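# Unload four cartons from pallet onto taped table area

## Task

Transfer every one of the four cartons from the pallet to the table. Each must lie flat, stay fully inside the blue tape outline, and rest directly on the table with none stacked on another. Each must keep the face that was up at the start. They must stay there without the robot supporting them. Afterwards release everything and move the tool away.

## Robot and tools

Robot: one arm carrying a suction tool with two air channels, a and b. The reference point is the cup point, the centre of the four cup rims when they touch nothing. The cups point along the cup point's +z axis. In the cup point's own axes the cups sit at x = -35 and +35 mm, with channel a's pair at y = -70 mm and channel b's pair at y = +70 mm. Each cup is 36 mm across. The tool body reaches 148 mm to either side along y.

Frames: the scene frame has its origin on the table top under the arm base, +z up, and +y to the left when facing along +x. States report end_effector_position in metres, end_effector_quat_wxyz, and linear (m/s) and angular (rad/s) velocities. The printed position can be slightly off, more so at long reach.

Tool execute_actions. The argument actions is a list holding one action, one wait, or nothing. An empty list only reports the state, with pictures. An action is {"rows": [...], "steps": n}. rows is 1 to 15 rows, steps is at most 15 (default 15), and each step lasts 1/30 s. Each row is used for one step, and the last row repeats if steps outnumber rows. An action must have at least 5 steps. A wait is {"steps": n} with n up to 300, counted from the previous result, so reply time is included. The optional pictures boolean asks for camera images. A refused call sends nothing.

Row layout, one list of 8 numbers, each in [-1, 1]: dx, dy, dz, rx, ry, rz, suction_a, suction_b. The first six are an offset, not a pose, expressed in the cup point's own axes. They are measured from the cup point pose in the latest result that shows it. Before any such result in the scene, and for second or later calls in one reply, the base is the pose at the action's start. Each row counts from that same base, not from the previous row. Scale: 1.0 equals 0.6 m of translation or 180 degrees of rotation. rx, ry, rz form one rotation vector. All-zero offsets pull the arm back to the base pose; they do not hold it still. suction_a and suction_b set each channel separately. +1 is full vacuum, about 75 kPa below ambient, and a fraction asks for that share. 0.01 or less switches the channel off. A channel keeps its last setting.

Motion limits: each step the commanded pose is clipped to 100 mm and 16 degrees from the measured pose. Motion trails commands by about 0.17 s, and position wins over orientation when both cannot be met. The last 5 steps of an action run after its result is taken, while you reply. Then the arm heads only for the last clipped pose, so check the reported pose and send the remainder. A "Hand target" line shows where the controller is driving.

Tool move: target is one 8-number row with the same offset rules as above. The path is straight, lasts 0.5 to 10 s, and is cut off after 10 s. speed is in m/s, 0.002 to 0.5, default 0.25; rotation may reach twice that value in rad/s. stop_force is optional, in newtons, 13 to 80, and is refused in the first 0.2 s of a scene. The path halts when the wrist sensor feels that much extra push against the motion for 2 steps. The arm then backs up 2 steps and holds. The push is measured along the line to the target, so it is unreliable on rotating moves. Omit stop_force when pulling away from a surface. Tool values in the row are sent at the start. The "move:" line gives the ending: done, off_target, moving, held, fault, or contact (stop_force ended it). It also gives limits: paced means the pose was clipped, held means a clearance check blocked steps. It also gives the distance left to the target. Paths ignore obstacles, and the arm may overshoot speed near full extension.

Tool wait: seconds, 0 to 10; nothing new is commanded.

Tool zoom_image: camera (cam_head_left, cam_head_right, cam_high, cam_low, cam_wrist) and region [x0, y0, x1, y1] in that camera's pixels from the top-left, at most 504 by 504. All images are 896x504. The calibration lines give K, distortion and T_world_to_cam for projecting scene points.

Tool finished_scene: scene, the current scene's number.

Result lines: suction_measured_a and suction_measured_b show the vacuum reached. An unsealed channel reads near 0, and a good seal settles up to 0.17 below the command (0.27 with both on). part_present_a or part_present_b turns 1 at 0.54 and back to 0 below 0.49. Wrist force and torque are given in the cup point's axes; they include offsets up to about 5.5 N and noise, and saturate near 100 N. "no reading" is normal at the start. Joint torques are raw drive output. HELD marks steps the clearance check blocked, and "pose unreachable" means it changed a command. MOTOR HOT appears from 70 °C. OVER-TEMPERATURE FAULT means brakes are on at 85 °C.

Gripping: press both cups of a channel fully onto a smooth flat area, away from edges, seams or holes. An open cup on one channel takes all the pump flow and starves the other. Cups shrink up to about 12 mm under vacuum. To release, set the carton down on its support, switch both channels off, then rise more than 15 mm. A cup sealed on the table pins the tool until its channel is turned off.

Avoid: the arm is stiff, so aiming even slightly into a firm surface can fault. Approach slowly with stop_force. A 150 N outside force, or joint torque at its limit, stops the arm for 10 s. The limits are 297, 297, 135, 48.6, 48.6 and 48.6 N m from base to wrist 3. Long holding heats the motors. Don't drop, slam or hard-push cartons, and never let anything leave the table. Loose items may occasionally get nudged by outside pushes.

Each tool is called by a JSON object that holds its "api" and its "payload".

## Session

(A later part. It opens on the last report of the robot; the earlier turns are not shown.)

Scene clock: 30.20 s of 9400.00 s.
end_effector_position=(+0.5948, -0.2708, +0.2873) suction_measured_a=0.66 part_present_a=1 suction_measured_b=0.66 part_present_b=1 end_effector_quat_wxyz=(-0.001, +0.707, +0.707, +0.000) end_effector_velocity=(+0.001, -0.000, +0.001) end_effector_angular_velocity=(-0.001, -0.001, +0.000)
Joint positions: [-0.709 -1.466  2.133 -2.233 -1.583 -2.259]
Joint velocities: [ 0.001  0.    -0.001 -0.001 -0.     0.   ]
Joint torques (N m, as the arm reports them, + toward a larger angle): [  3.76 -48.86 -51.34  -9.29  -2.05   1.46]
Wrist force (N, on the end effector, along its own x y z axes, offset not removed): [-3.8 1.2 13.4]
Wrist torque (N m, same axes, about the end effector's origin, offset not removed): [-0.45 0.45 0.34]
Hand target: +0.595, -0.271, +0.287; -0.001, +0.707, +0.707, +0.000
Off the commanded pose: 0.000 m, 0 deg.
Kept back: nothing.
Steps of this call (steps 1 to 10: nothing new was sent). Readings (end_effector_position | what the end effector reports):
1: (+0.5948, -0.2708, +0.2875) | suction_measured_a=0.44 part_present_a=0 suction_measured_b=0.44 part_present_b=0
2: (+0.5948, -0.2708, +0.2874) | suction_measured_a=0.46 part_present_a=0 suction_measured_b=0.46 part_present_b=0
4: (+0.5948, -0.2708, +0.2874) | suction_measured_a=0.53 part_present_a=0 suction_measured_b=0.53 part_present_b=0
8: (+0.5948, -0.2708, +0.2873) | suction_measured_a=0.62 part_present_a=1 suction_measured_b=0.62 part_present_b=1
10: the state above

{"api": "move", "payload": {"target": [0.63,-0.065,-0.05,0,0,0,1,1], "speed": 0.4}}

{"api": "move", "payload": {"target": [0.058,0,0.254,0,0,0,1,1], "speed": 0.3}}

{"api": "move", "payload": {"target": [0,0,0.03,0,0,0,1,1], "speed": 0.01, "stop_force": 14}}

Scene clock: 32.20 s of 9400.00 s.
end_effector_position=(+0.5562, +0.1064, +0.3173) suction_measured_a=0.79 part_present_a=1 suction_measured_b=0.79 part_present_b=1 end_effector_quat_wxyz=(-0.001, +0.707, +0.707, -0.000) end_effector_velocity=(-0.000, +0.003, -0.000) end_effector_angular_velocity=(-0.001, +0.001, -0.000)
Joint positions: [-0.137 -1.642  2.252 -2.17  -1.58  -1.686]
Joint velocities: [ 0.006  0.002 -0.001  0.001 -0.001  0.007]
Joint torques (N m, as the arm reports them, + toward a larger angle): [ 14.79 -29.59 -70.55  -3.81  -3.1    1.3 ]
Wrist force (N, on the end effector, along its own x y z axes, offset not removed): [-1.5 -1.9 18.1]
Wrist torque (N m, same axes, about the end effector's origin, offset not removed): [-0.77 0.18 0.31]
Hand target: +0.556, +0.107, +0.317; -0.001, +0.707, +0.707, -0.000
Off the commanded pose: 0.001 m, 0 deg.
Kept back: nothing.
move: done
camera_calibration (this result's frames):
cam_wrist: T_world_to_cam=[[-0.998953, -0.045621, 0.00331873, 0.562471], [-0.0335149, 0.779383, 0.625651, -0.221826], [-0.0311294, 0.624885, -0.780096, 0.332897], [0, 0, 0, 1]] pos_world=[0.56481, -0.00947421, 0.39661]

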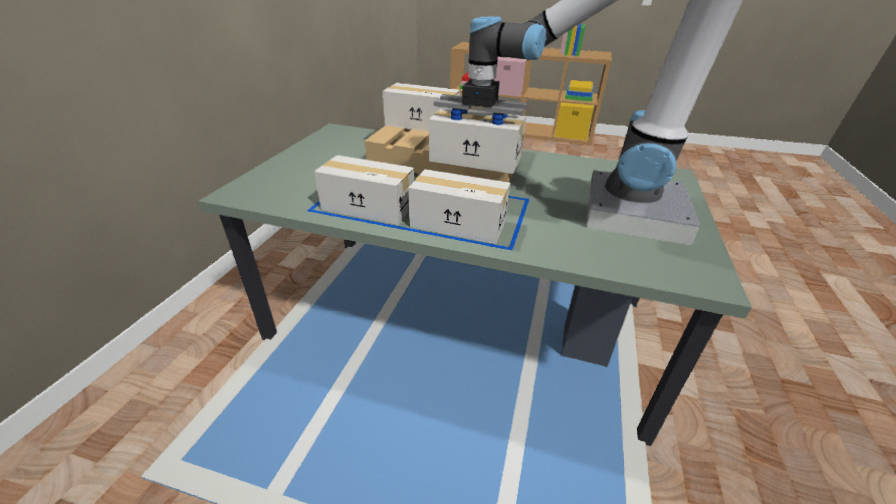

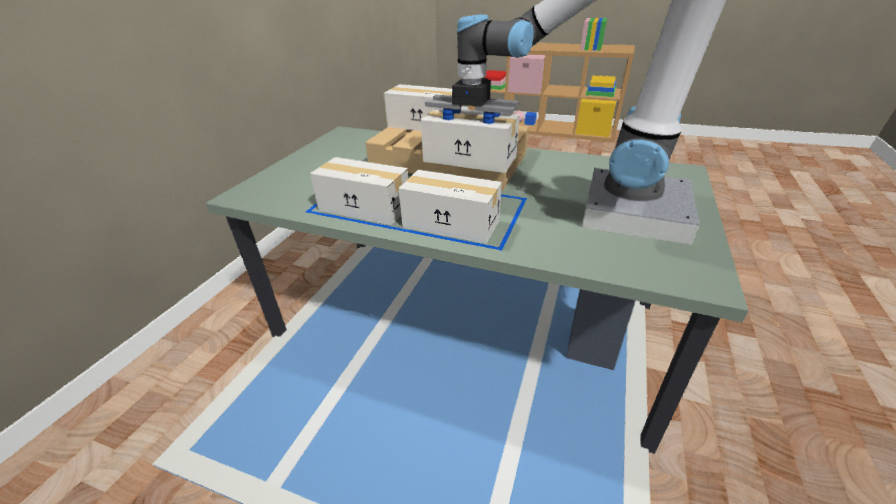

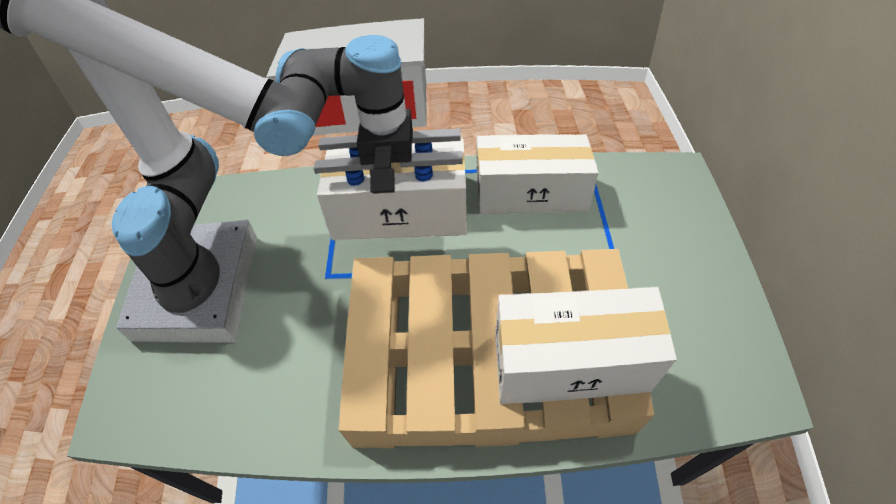

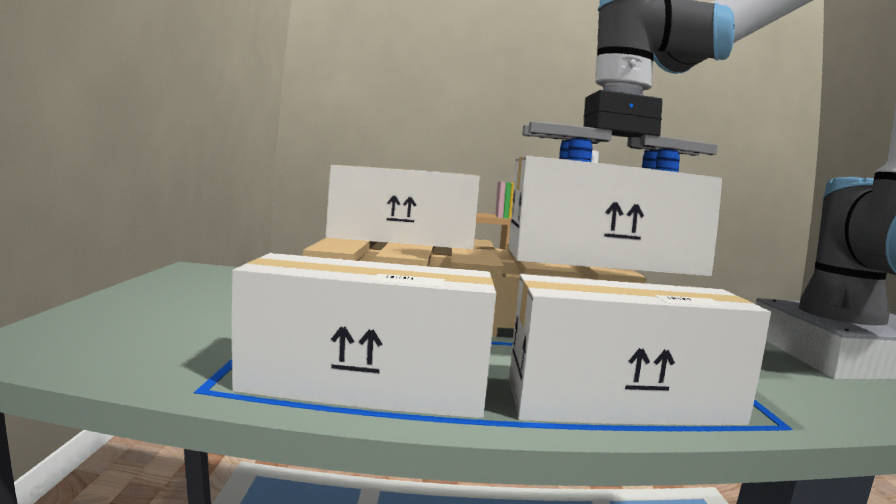

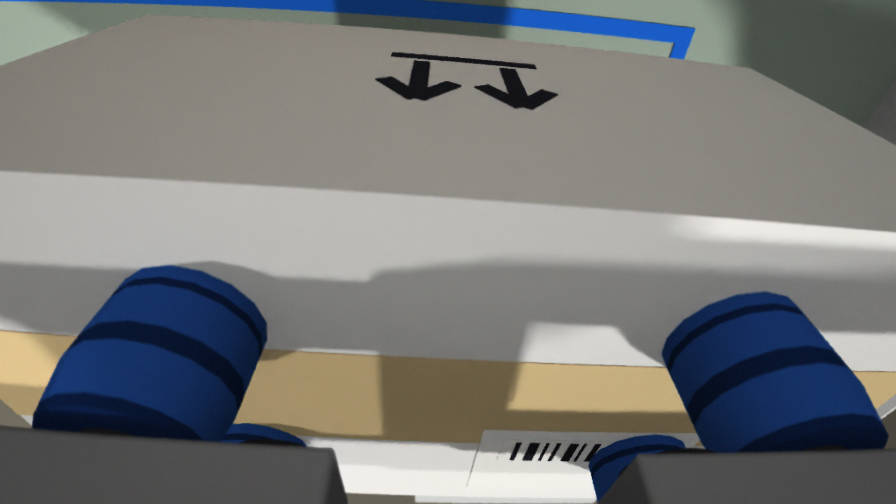

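Scene clock: 33.50 s of 9400.00 s.
end_effector_position=(+0.5561, +0.1411, +0.1654) suction_measured_a=0.79 part_present_a=1 suction_measured_b=0.79 part_present_b=1 end_effector_quat_wxyz=(-0.001, +0.707, +0.707, -0.000) end_effector_velocity=(+0.001, +0.001, -0.002) end_effector_angular_velocity=(-0.000, -0.002, -0.001)
Joint positions: [-0.076 -1.394  2.364 -2.529 -1.579 -1.626]
Joint velocities: [ 0.001  0.006 -0.    -0.007 -0.     0.002]
Joint torques (N m, as the arm reports them, + toward a larger angle): [ 14.77 -42.85 -37.17  -9.5   -3.15   1.68]
Wrist force (N, on the end effector, along its own x y z axes, offset not removed): [0.2 4.2 19.0]
Wrist torque (N m, same axes, about the end effector's origin, offset not removed): [0.05 -0.08 0.35]
Hand target: +0.556, +0.141, +0.165; -0.001, +0.707, +0.707, -0.000
Off the commanded pose: 0.001 m, 0 deg.
Kept back: nothing.
move: done
camera_calibration (this result's frames):
cam_wrist: T_world_to_cam=[[-0.998952, -0.0456324, 0.00346481, 0.564392], [-0.0334352, 0.779439, 0.625585, -0.153909], [-0.0312476, 0.624814, -0.780148, 0.192771], [0, 0, 0, 1]] pos_world=[0.564679, 0.0252714, 0.244718]

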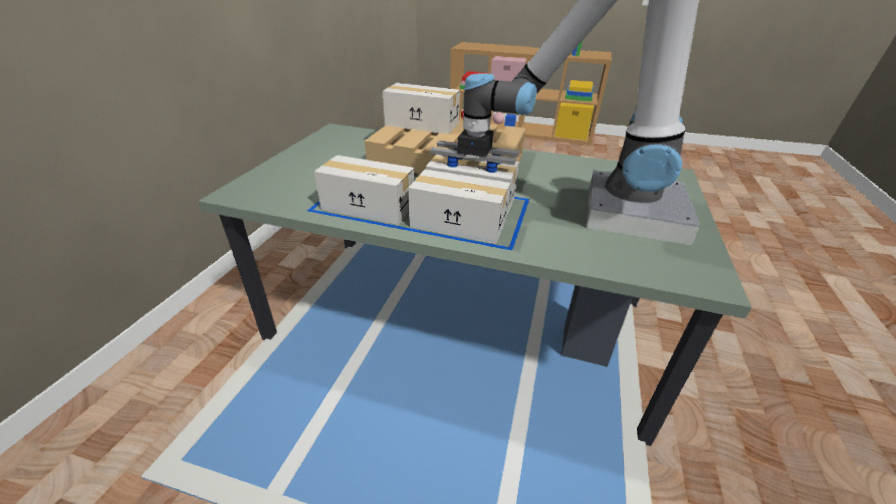

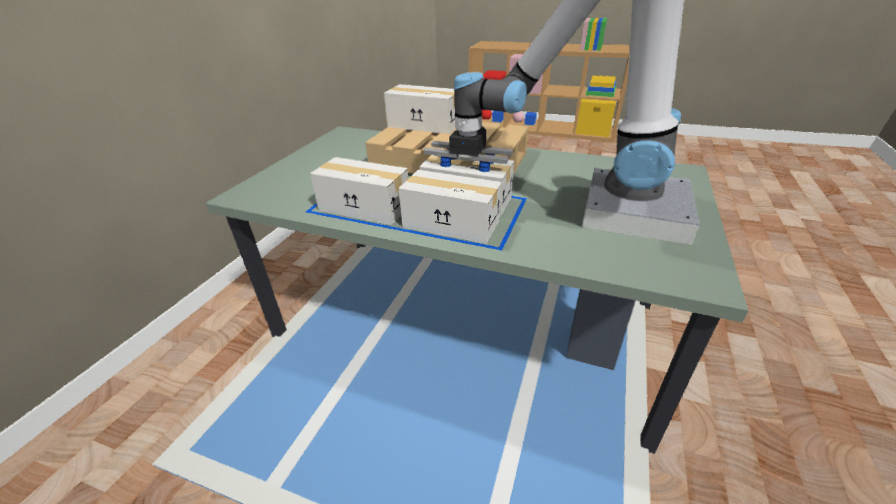

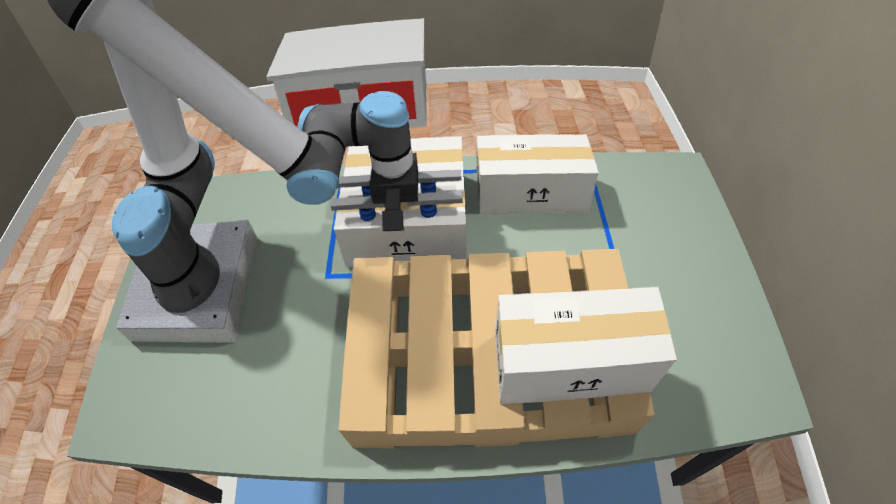

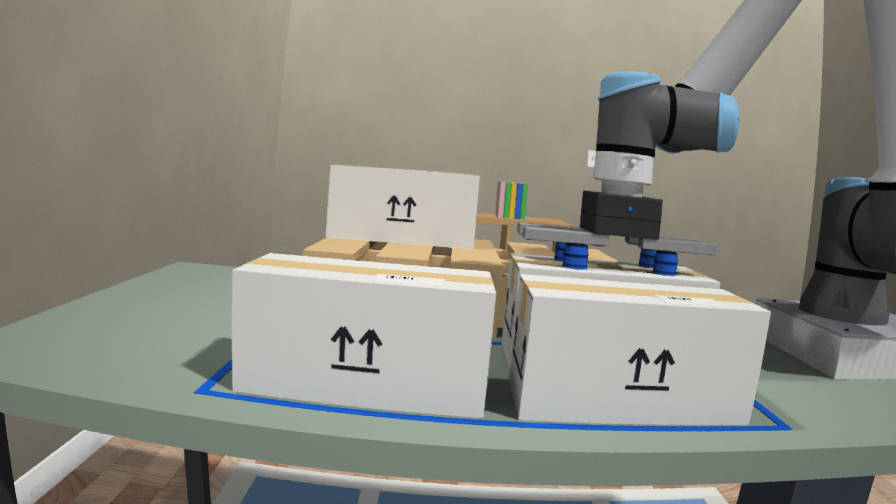

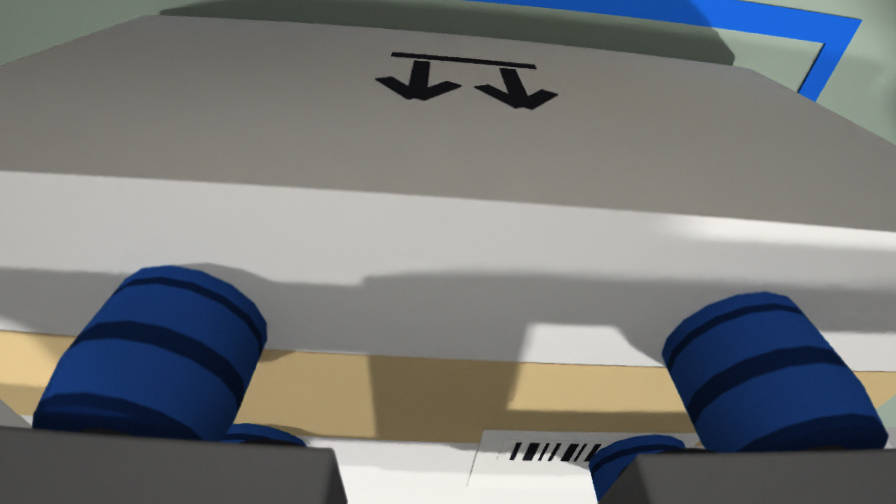

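Scene clock: 34.70 s of 9400.00 s.
end_effector_position=(+0.5562, +0.1411, +0.1575) suction_measured_a=0.79 part_present_a=1 suction_measured_b=0.79 part_present_b=1 end_effector_quat_wxyz=(-0.001, +0.707, +0.707, -0.000) end_effector_velocity=(-0.001, -0.000, +0.001) end_effector_angular_velocity=(-0.000, +0.004, +0.001)
Joint positions: [-0.076 -1.378  2.368 -2.549 -1.579 -1.626]
Joint velocities: [ 0.    -0.004 -0.001  0.009 -0.    -0.001]
Joint torques (N m, as the arm reports them, + toward a larger angle): [-15.42 -57.9  -28.12   3.29  -2.51  -2.09]
Wrist force (N, on the end effector, along its own x y z axes, offset not removed): [-0.6 9.1 -23.1]
Wrist torque (N m, same axes, about the end effector's origin, offset not removed): [-1.13 -0.19 0.29]
Hand target: +0.556, +0.141, +0.158; -0.001, +0.707, +0.707, -0.000
Off the commanded pose: 0.010 m, 0 deg.
Kept back: nothing.
move: contact
camera_calibration (this result's frames):
cam_wrist: T_world_to_cam=[[-0.998953, -0.0456475, 0.00316645, 0.564575], [-0.0336344, 0.779451, 0.62556, -0.148844], [-0.0310233, 0.624798, -0.78017, 0.186481], [0, 0, 0, 1]] pos_world=[0.564763, 0.0252751, 0.23681]

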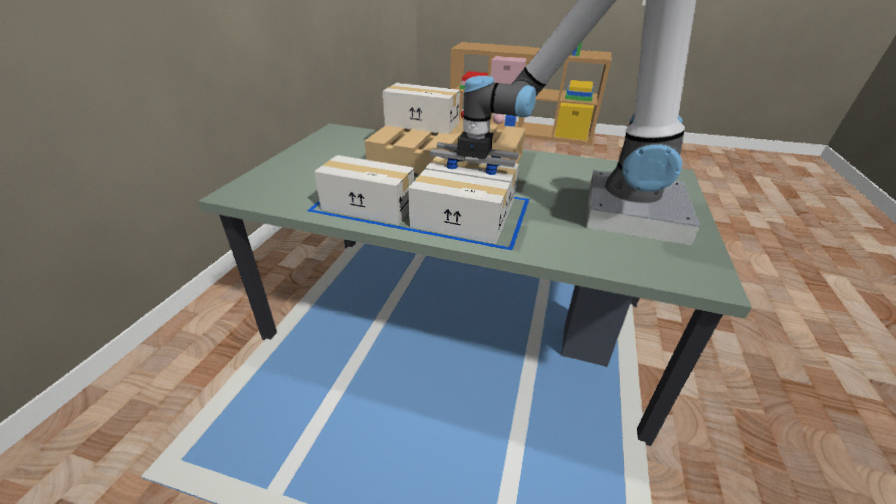

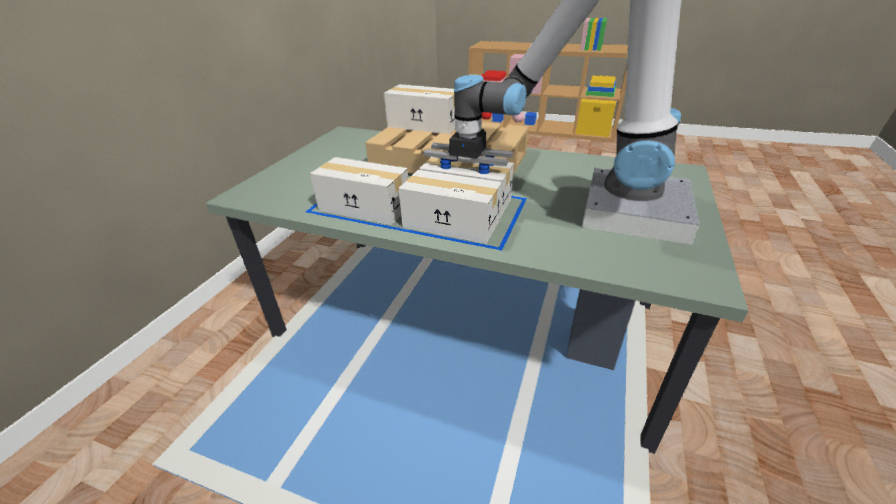

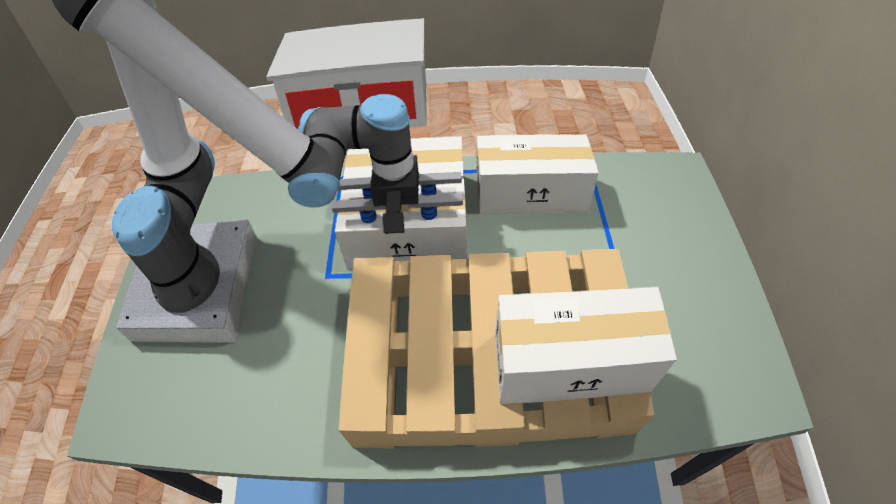

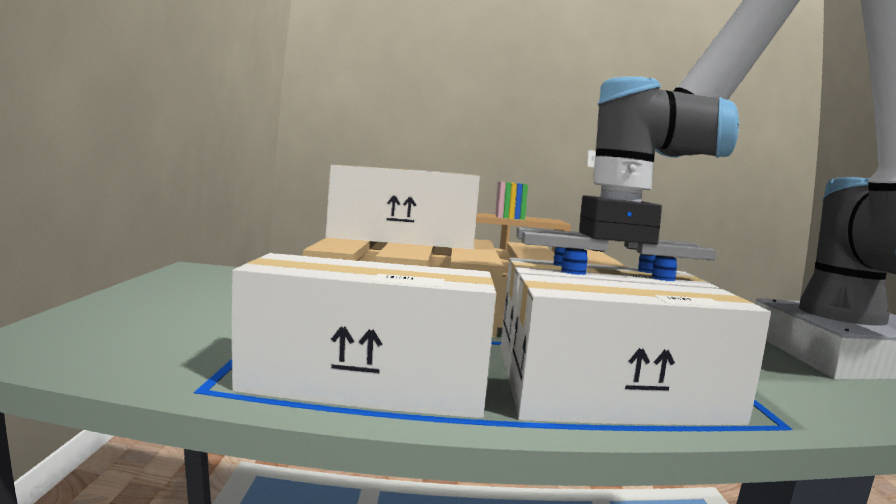

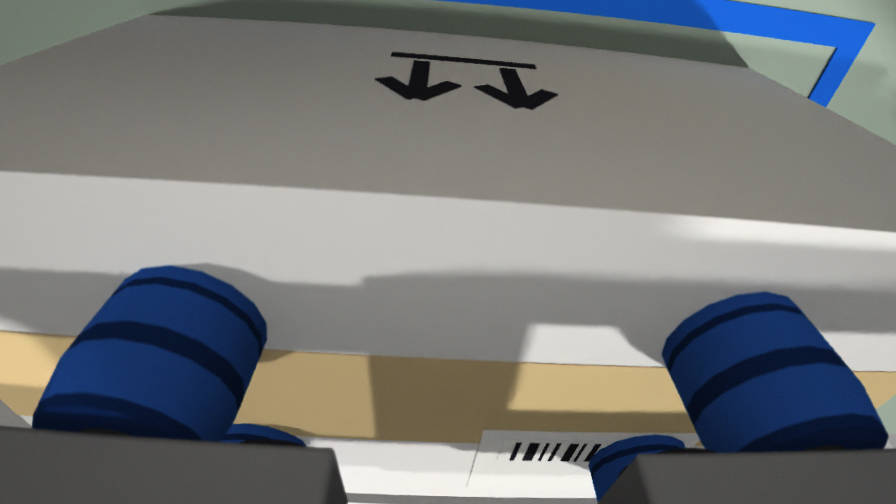

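Inside. Last carton at about (0.901, -0.277).

{"api": "execute_actions", "payload": {"actions": [{"rows":[[0,0,0,0,0,0,0,0]],"steps":5}]}}

{"api": "move", "payload": {"target": [0,0,-0.262,0,0,0,0,0], "speed": 0.4}}

{"api": "move", "payload": {"target": [-0.698,0.575,0,0,0,0,0,0], "speed": 0.5}}

{"api": "move", "payload": {"target": [0,0,0.043,0,0,0,1,1], "speed": 0.04, "stop_force": 35}}

{"api": "execute_actions", "payload": {"actions": [{"steps":10}]}}

Scene clock: 35.00 s of 9400.00 s.
end_effector_position=(+0.5560, +0.1411, +0.1577) suction_measured_a=0.79 part_present_a=1 suction_measured_b=0.79 part_present_b=1 end_effector_quat_wxyz=(-0.001, +0.707, +0.707, -0.000) end_effector_velocity=(+0.002, -0.000, +0.002) end_effector_angular_velocity=(-0.000, -0.003, -0.001)
Joint positions: [-0.076 -1.379  2.368 -2.548 -1.579 -1.626]
Joint velocities: [-0.    -0.001 -0.003  0.001 -0.     0.   ]
Joint torques (N m, as the arm reports them, + toward a larger angle): [-10.76 -60.13 -39.1    1.42  -2.53  -1.41]
Wrist force (N, on the end effector, along its own x y z axes, offset not removed): [-1.7 7.9 0.6]
Wrist torque (N m, same axes, about the end effector's origin, offset not removed): [-2.98 -0.01 0.29]
Kept back: the last 5 steps of this action.
Steps of this call (steps 1 to 9: nothing new was sent). Readings (end_effector_position | what the end effector reports):
1: (+0.5561, +0.1411, +0.1576) | suction_measured_a=0.79 part_present_a=1 suction_measured_b=0.79 part_present_b=1
2: (+0.5561, +0.1411, +0.1576) | suction_measured_a=0.79 part_present_a=1 suction_measured_b=0.79 part_present_b=1
4: (+0.5560, +0.1411, +0.1576) | suction_measured_a=0.79 part_present_a=1 suction_measured_b=0.79 part_present_b=1
8: (+0.5560, +0.1411, +0.1577) | suction_measured_a=0.79 part_present_a=1 suction_measured_b=0.79 part_present_b=1
9: the state above

Scene clock: 36.43 s of 9400.00 s.
end_effector_position=(+0.5564, +0.1411, +0.3146) suction_measured_a=0.00 part_present_a=0 suction_measured_b=0.00 part_present_b=0 end_effector_quat_wxyz=(-0.001, +0.707, +0.707, -0.000) end_effector_velocity=(+0.000, -0.000, +0.003) end_effector_angular_velocity=(-0.000, +0.001, +0.000)
Joint positions: [-0.074 -1.624  2.242 -2.178 -1.579 -1.623]
Joint velocities: [-0.001 -0.003 -0.003  0.008 -0.    -0.001]
Joint torques (N m, as the arm reports them, + toward a larger angle): [-15.34 -51.49 -58.93  -2.32   2.68  -2.18]
Wrist force (N, on the end effector, along its own x y z axes, offset not removed): [1.5 -0.7 -2.4]
Wrist torque (N m, same axes, about the end effector's origin, offset not removed): [-0.13 -0.11 0.27]
Hand target: +0.556, +0.141, +0.315; -0.001, +0.707, +0.707, -0.000
Off your previous action's commanded pose: 0.000 m, 0 deg at its last step (step 5 of this call).
Off the commanded pose: 0.001 m, 0 deg.
Kept back: nothing.
move: done
camera_calibration (this result's frames):
cam_wrist: T_world_to_cam=[[-0.998954, -0.0456502, 0.0025234, 0.564451], [-0.0340411, 0.77949, 0.625489, -0.246807], [-0.0305207, 0.624749, -0.780229, 0.308817], [0, 0, 0, 1]] pos_world=[0.564885, 0.0252177, 0.393899]

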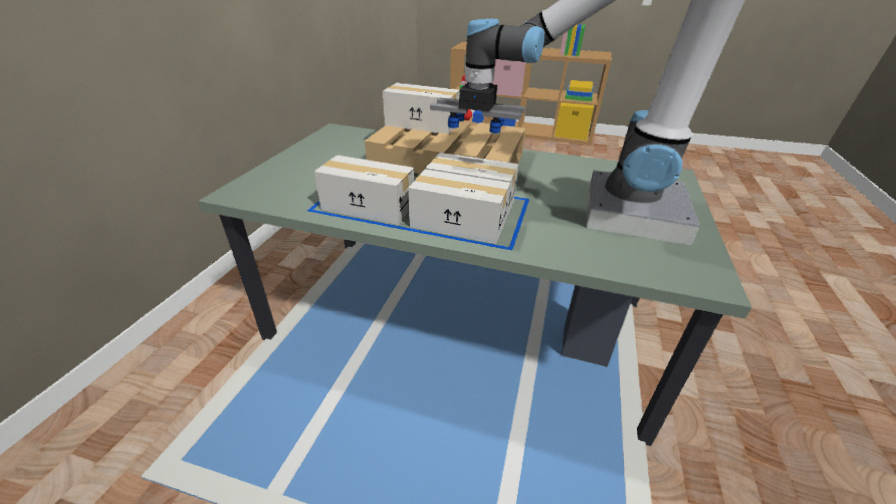

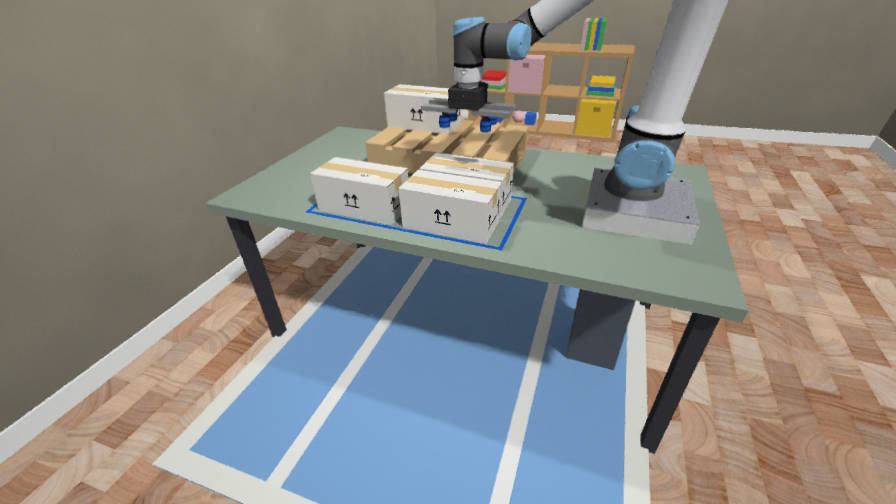

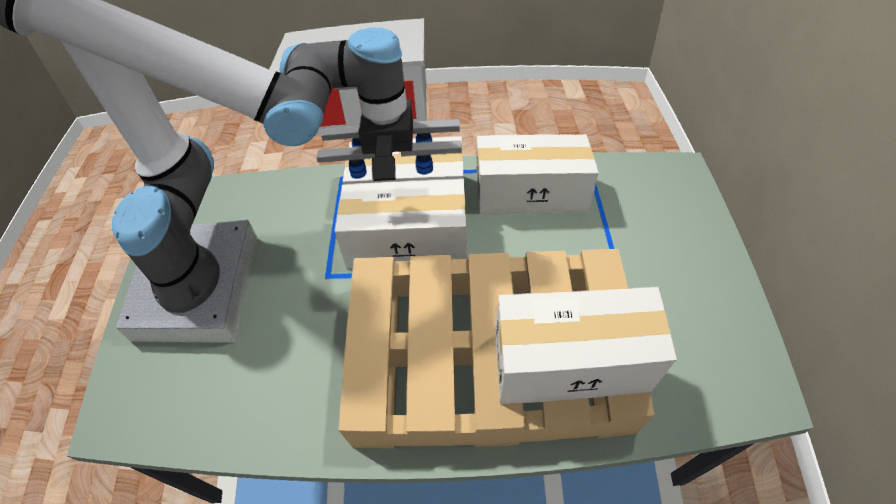

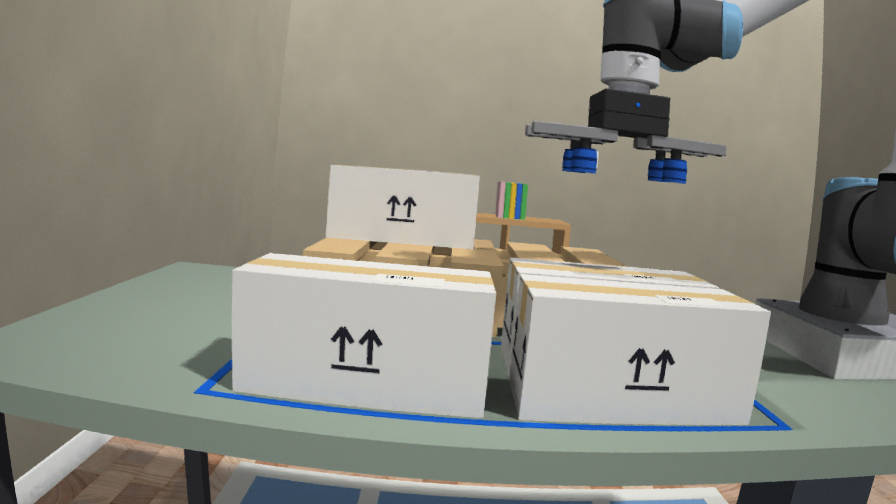

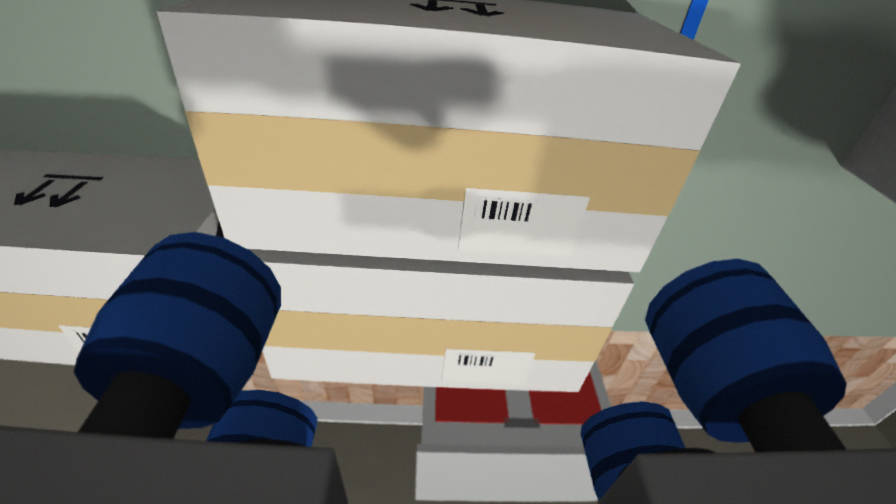

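Scene clock: 38.47 s of 9400.00 s.
end_effector_position=(+0.9006, -0.2778, +0.3148) suction_measured_a=0.00 part_present_a=0 suction_measured_b=0.00 part_present_b=0 end_effector_quat_wxyz=(-0.001, +0.707, +0.707, +0.000) end_effector_velocity=(+0.003, -0.001, +0.001) end_effector_angular_velocity=(+0.000, -0.000, -0.000)
Joint positions: [-0.5   -1.062  1.524 -2.026 -1.582 -2.05 ]
Joint velocities: [ 0.     0.004 -0.007  0.003  0.     0.   ]
Joint torques (N m, as the arm reports them, + toward a larger angle): [-15.99 -76.07 -61.11  -2.12  -3.36  -2.48]
Wrist force (N, on the end effector, along its own x y z axes, offset not removed): [-1.7 2.7 -3.0]
Wrist torque (N m, same axes, about the end effector's origin, offset not removed): [0.39 0.23 0.33]
Hand target: +0.901, -0.278, +0.315; -0.001, +0.707, +0.707, +0.000
Off the commanded pose: 0.001 m, 0 deg.
Kept back: nothing.
move: done; limits=paced
camera_calibration (this result's frames):
cam_wrist: T_world_to_cam=[[-0.998955, -0.0456518, 0.00200083, 0.889383], [-0.0343476, 0.779035, 0.626039, 0.0912431], [-0.0301385, 0.625317, -0.779789, 0.580844], [0, 0, 0, 1]] pos_world=[0.909094, -0.393691, 0.394034]

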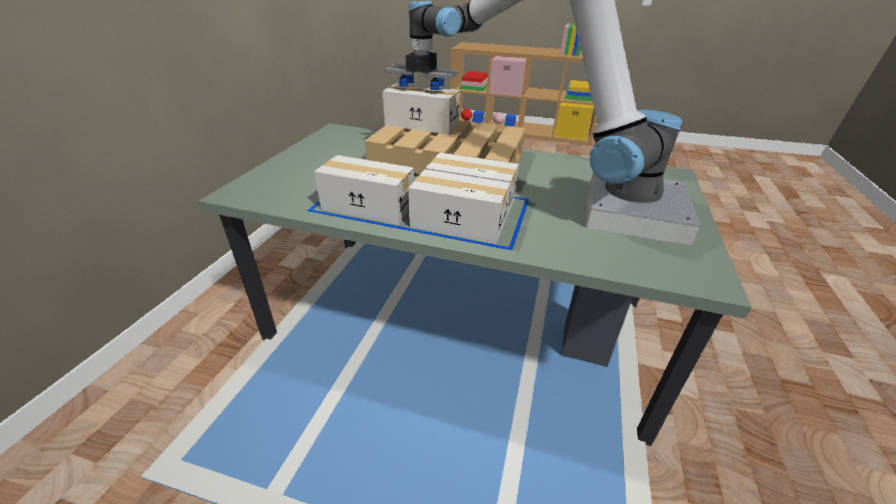

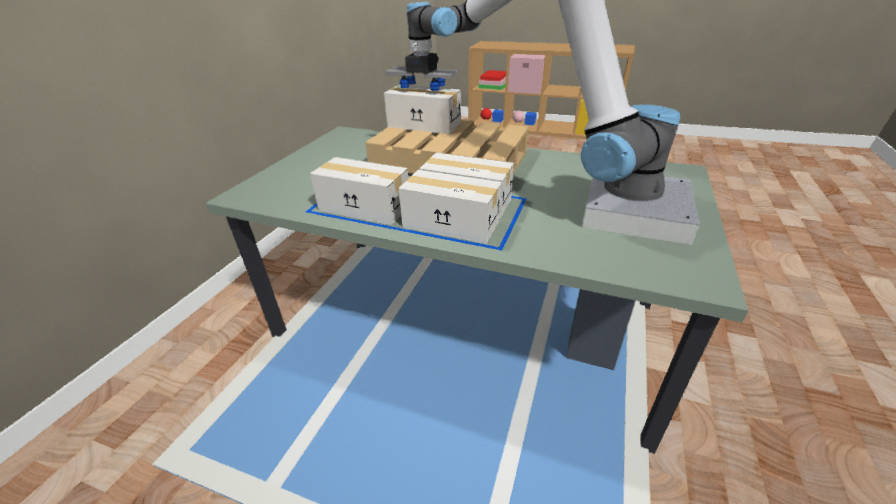

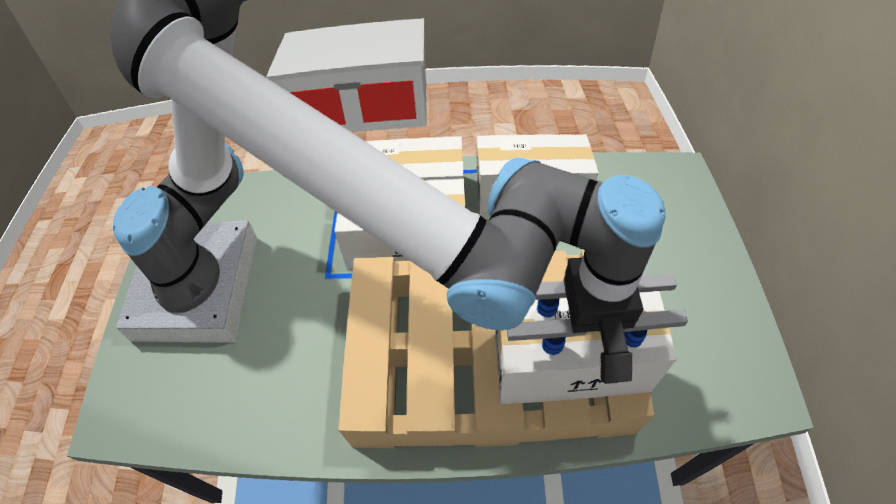

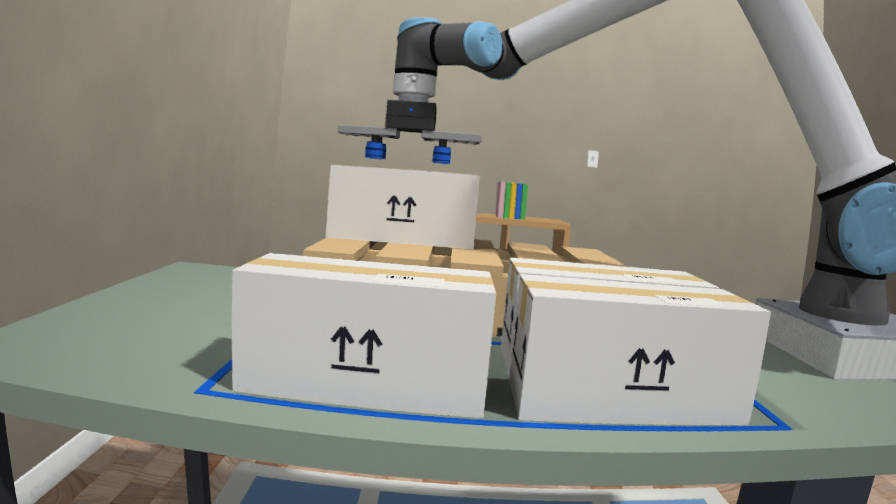

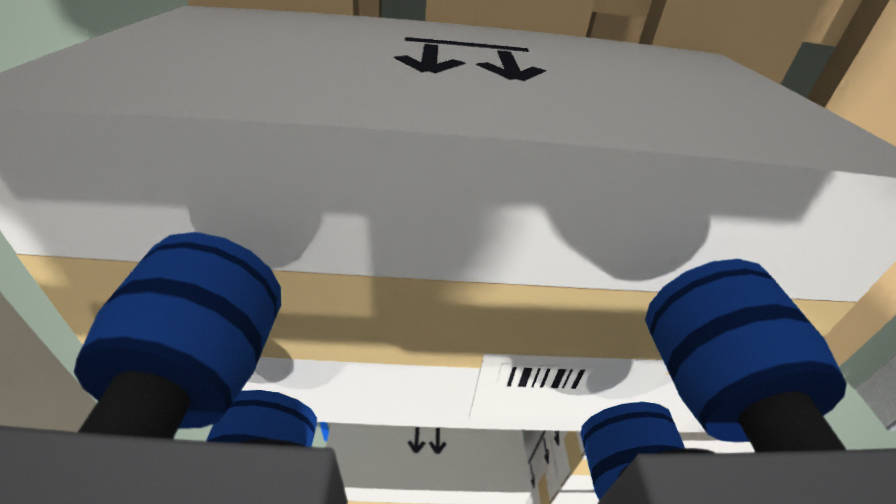

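Scene clock: 39.50 s of 9400.00 s.
end_effector_position=(+0.9006, -0.2778, +0.2892) suction_measured_a=0.39 part_present_a=0 suction_measured_b=0.39 part_present_b=0 end_effector_quat_wxyz=(-0.001, +0.707, +0.707, +0.000) end_effector_velocity=(+0.001, -0.001, -0.001) end_effector_angular_velocity=(-0.001, -0.003, -0.000)
Joint positions: [-0.501 -1.043  1.544 -2.065 -1.582 -2.05 ]
Joint velocities: [-0.     0.002  0.    -0.005  0.001  0.   ]
Joint torques (N m, as the arm reports them, + toward a larger angle): [-15.61 -98.76 -56.98  -8.11  -2.88  -2.18]
Wrist force (N, on the end effector, along its own x y z axes, offset not removed): [-1.6 2.4 14.0]
Wrist torque (N m, same axes, about the end effector's origin, offset not removed): [-0.38 0.18 0.27]
Hand target: +0.901, -0.278, +0.289; -0.001, +0.707, +0.707, +0.000
Off the commanded pose: 0.000 m, 0 deg.
Kept back: nothing.
move: done
camera_calibration (this result's frames):
cam_wrist: T_world_to_cam=[[-0.998955, -0.0456549, 0.00222829, 0.889326], [-0.0342041, 0.778963, 0.626136, 0.107054], [-0.030322, 0.625405, -0.779711, 0.561023], [0, 0, 0, 1]] pos_world=[0.90907, -0.393655, 0.368423]

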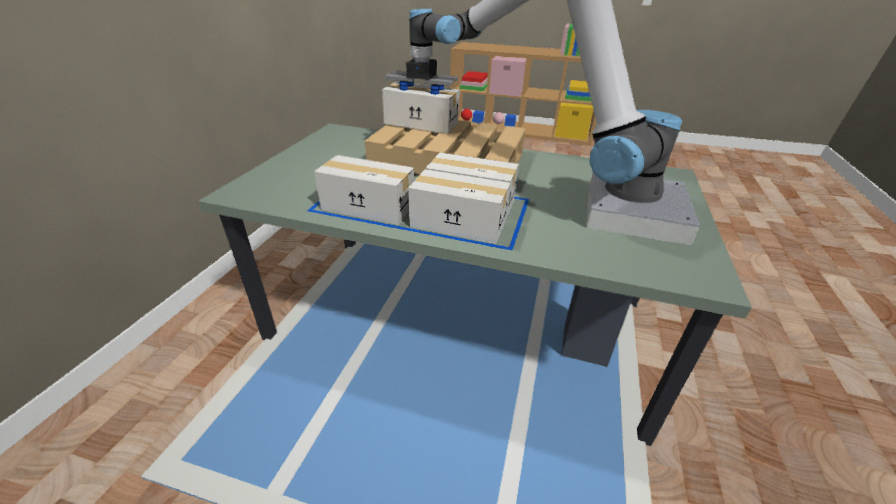

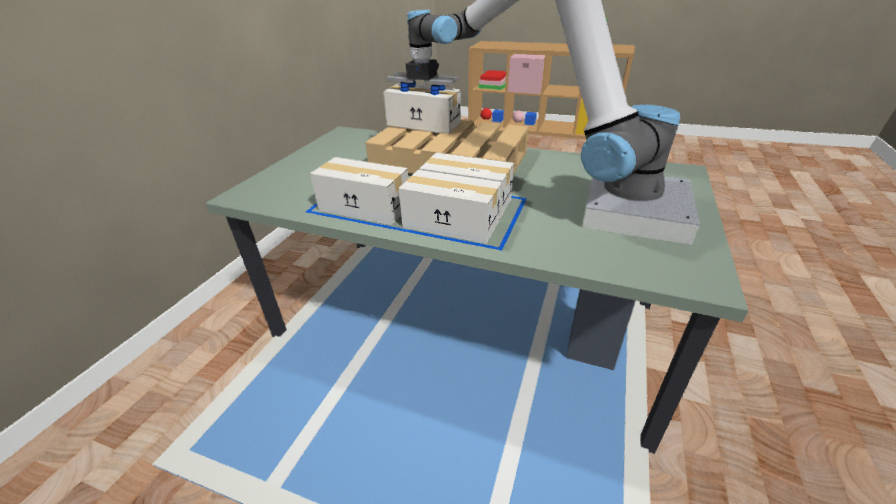

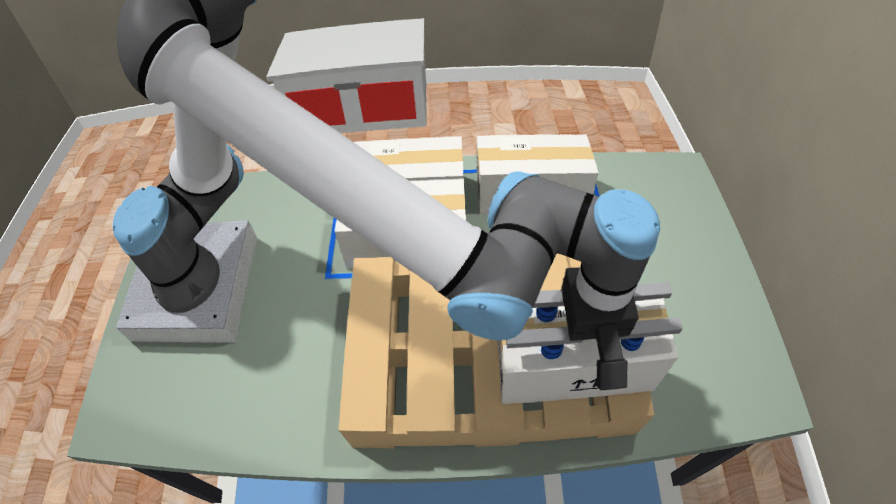

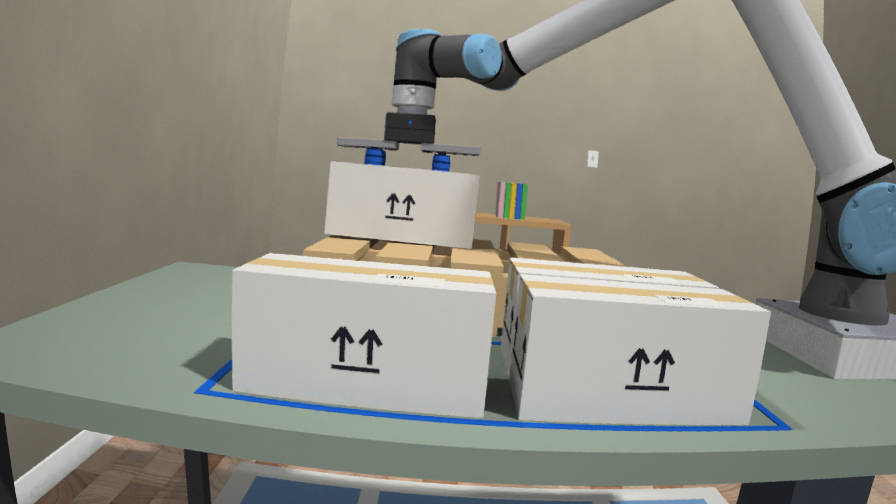

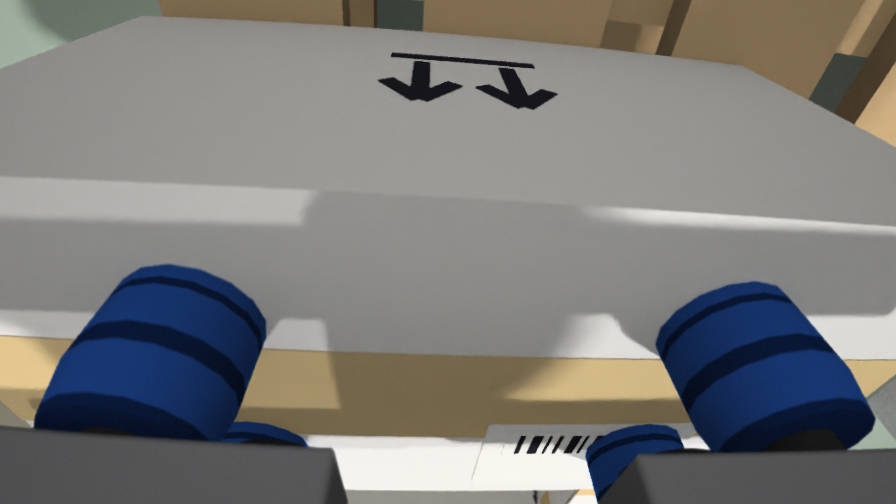

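Scene clock: 39.83 s of 9400.00 s.
end_effector_position=(+0.9006, -0.2778, +0.2890) suction_measured_a=0.65 part_present_a=1 suction_measured_b=0.65 part_present_b=1 end_effector_quat_wxyz=(-0.001, +0.707, +0.707, +0.000) end_effector_velocity=(+0.000, -0.001, +0.001) end_effector_angular_velocity=(-0.000, -0.001, +0.001)
Joint positions: [-0.501 -1.043  1.544 -2.066 -1.582 -2.05 ]
Joint velocities: [-0.001  0.    -0.001 -0.     0.    -0.001]
Joint torques (N m, as the arm reports them, + toward a larger angle): [-13.29 -94.89 -57.54  -9.1   -1.95  -2.15]
Wrist force (N, on the end effector, along its own x y z axes, offset not removed): [0.4 1.3 13.3]
Wrist torque (N m, same axes, about the end effector's origin, offset not removed): [-0.51 -0.18 0.31]
Hand target: +0.901, -0.278, +0.289; -0.001, +0.707, +0.707, +0.000
Off the commanded pose: 0.000 m, 0 deg.
Kept back: nothing.
Steps of this call (steps 1 to 10: nothing new was sent). Readings (end_effector_position | what the end effector reports):
1: (+0.9006, -0.2778, +0.2892) | suction_measured_a=0.41 part_present_a=0 suction_measured_b=0.41 part_present_b=0
2: (+0.9006, -0.2778, +0.2891) | suction_measured_a=0.44 part_present_a=0 suction_measured_b=0.44 part_present_b=0
4: (+0.9006, -0.2778, +0.2891) | suction_measured_a=0.50 part_present_a=0 suction_measured_b=0.50 part_present_b=0
8: (+0.9006, -0.2778, +0.2890) | suction_measured_a=0.61 part_present_a=1 suction_measured_b=0.61 part_present_b=1
10: the state above


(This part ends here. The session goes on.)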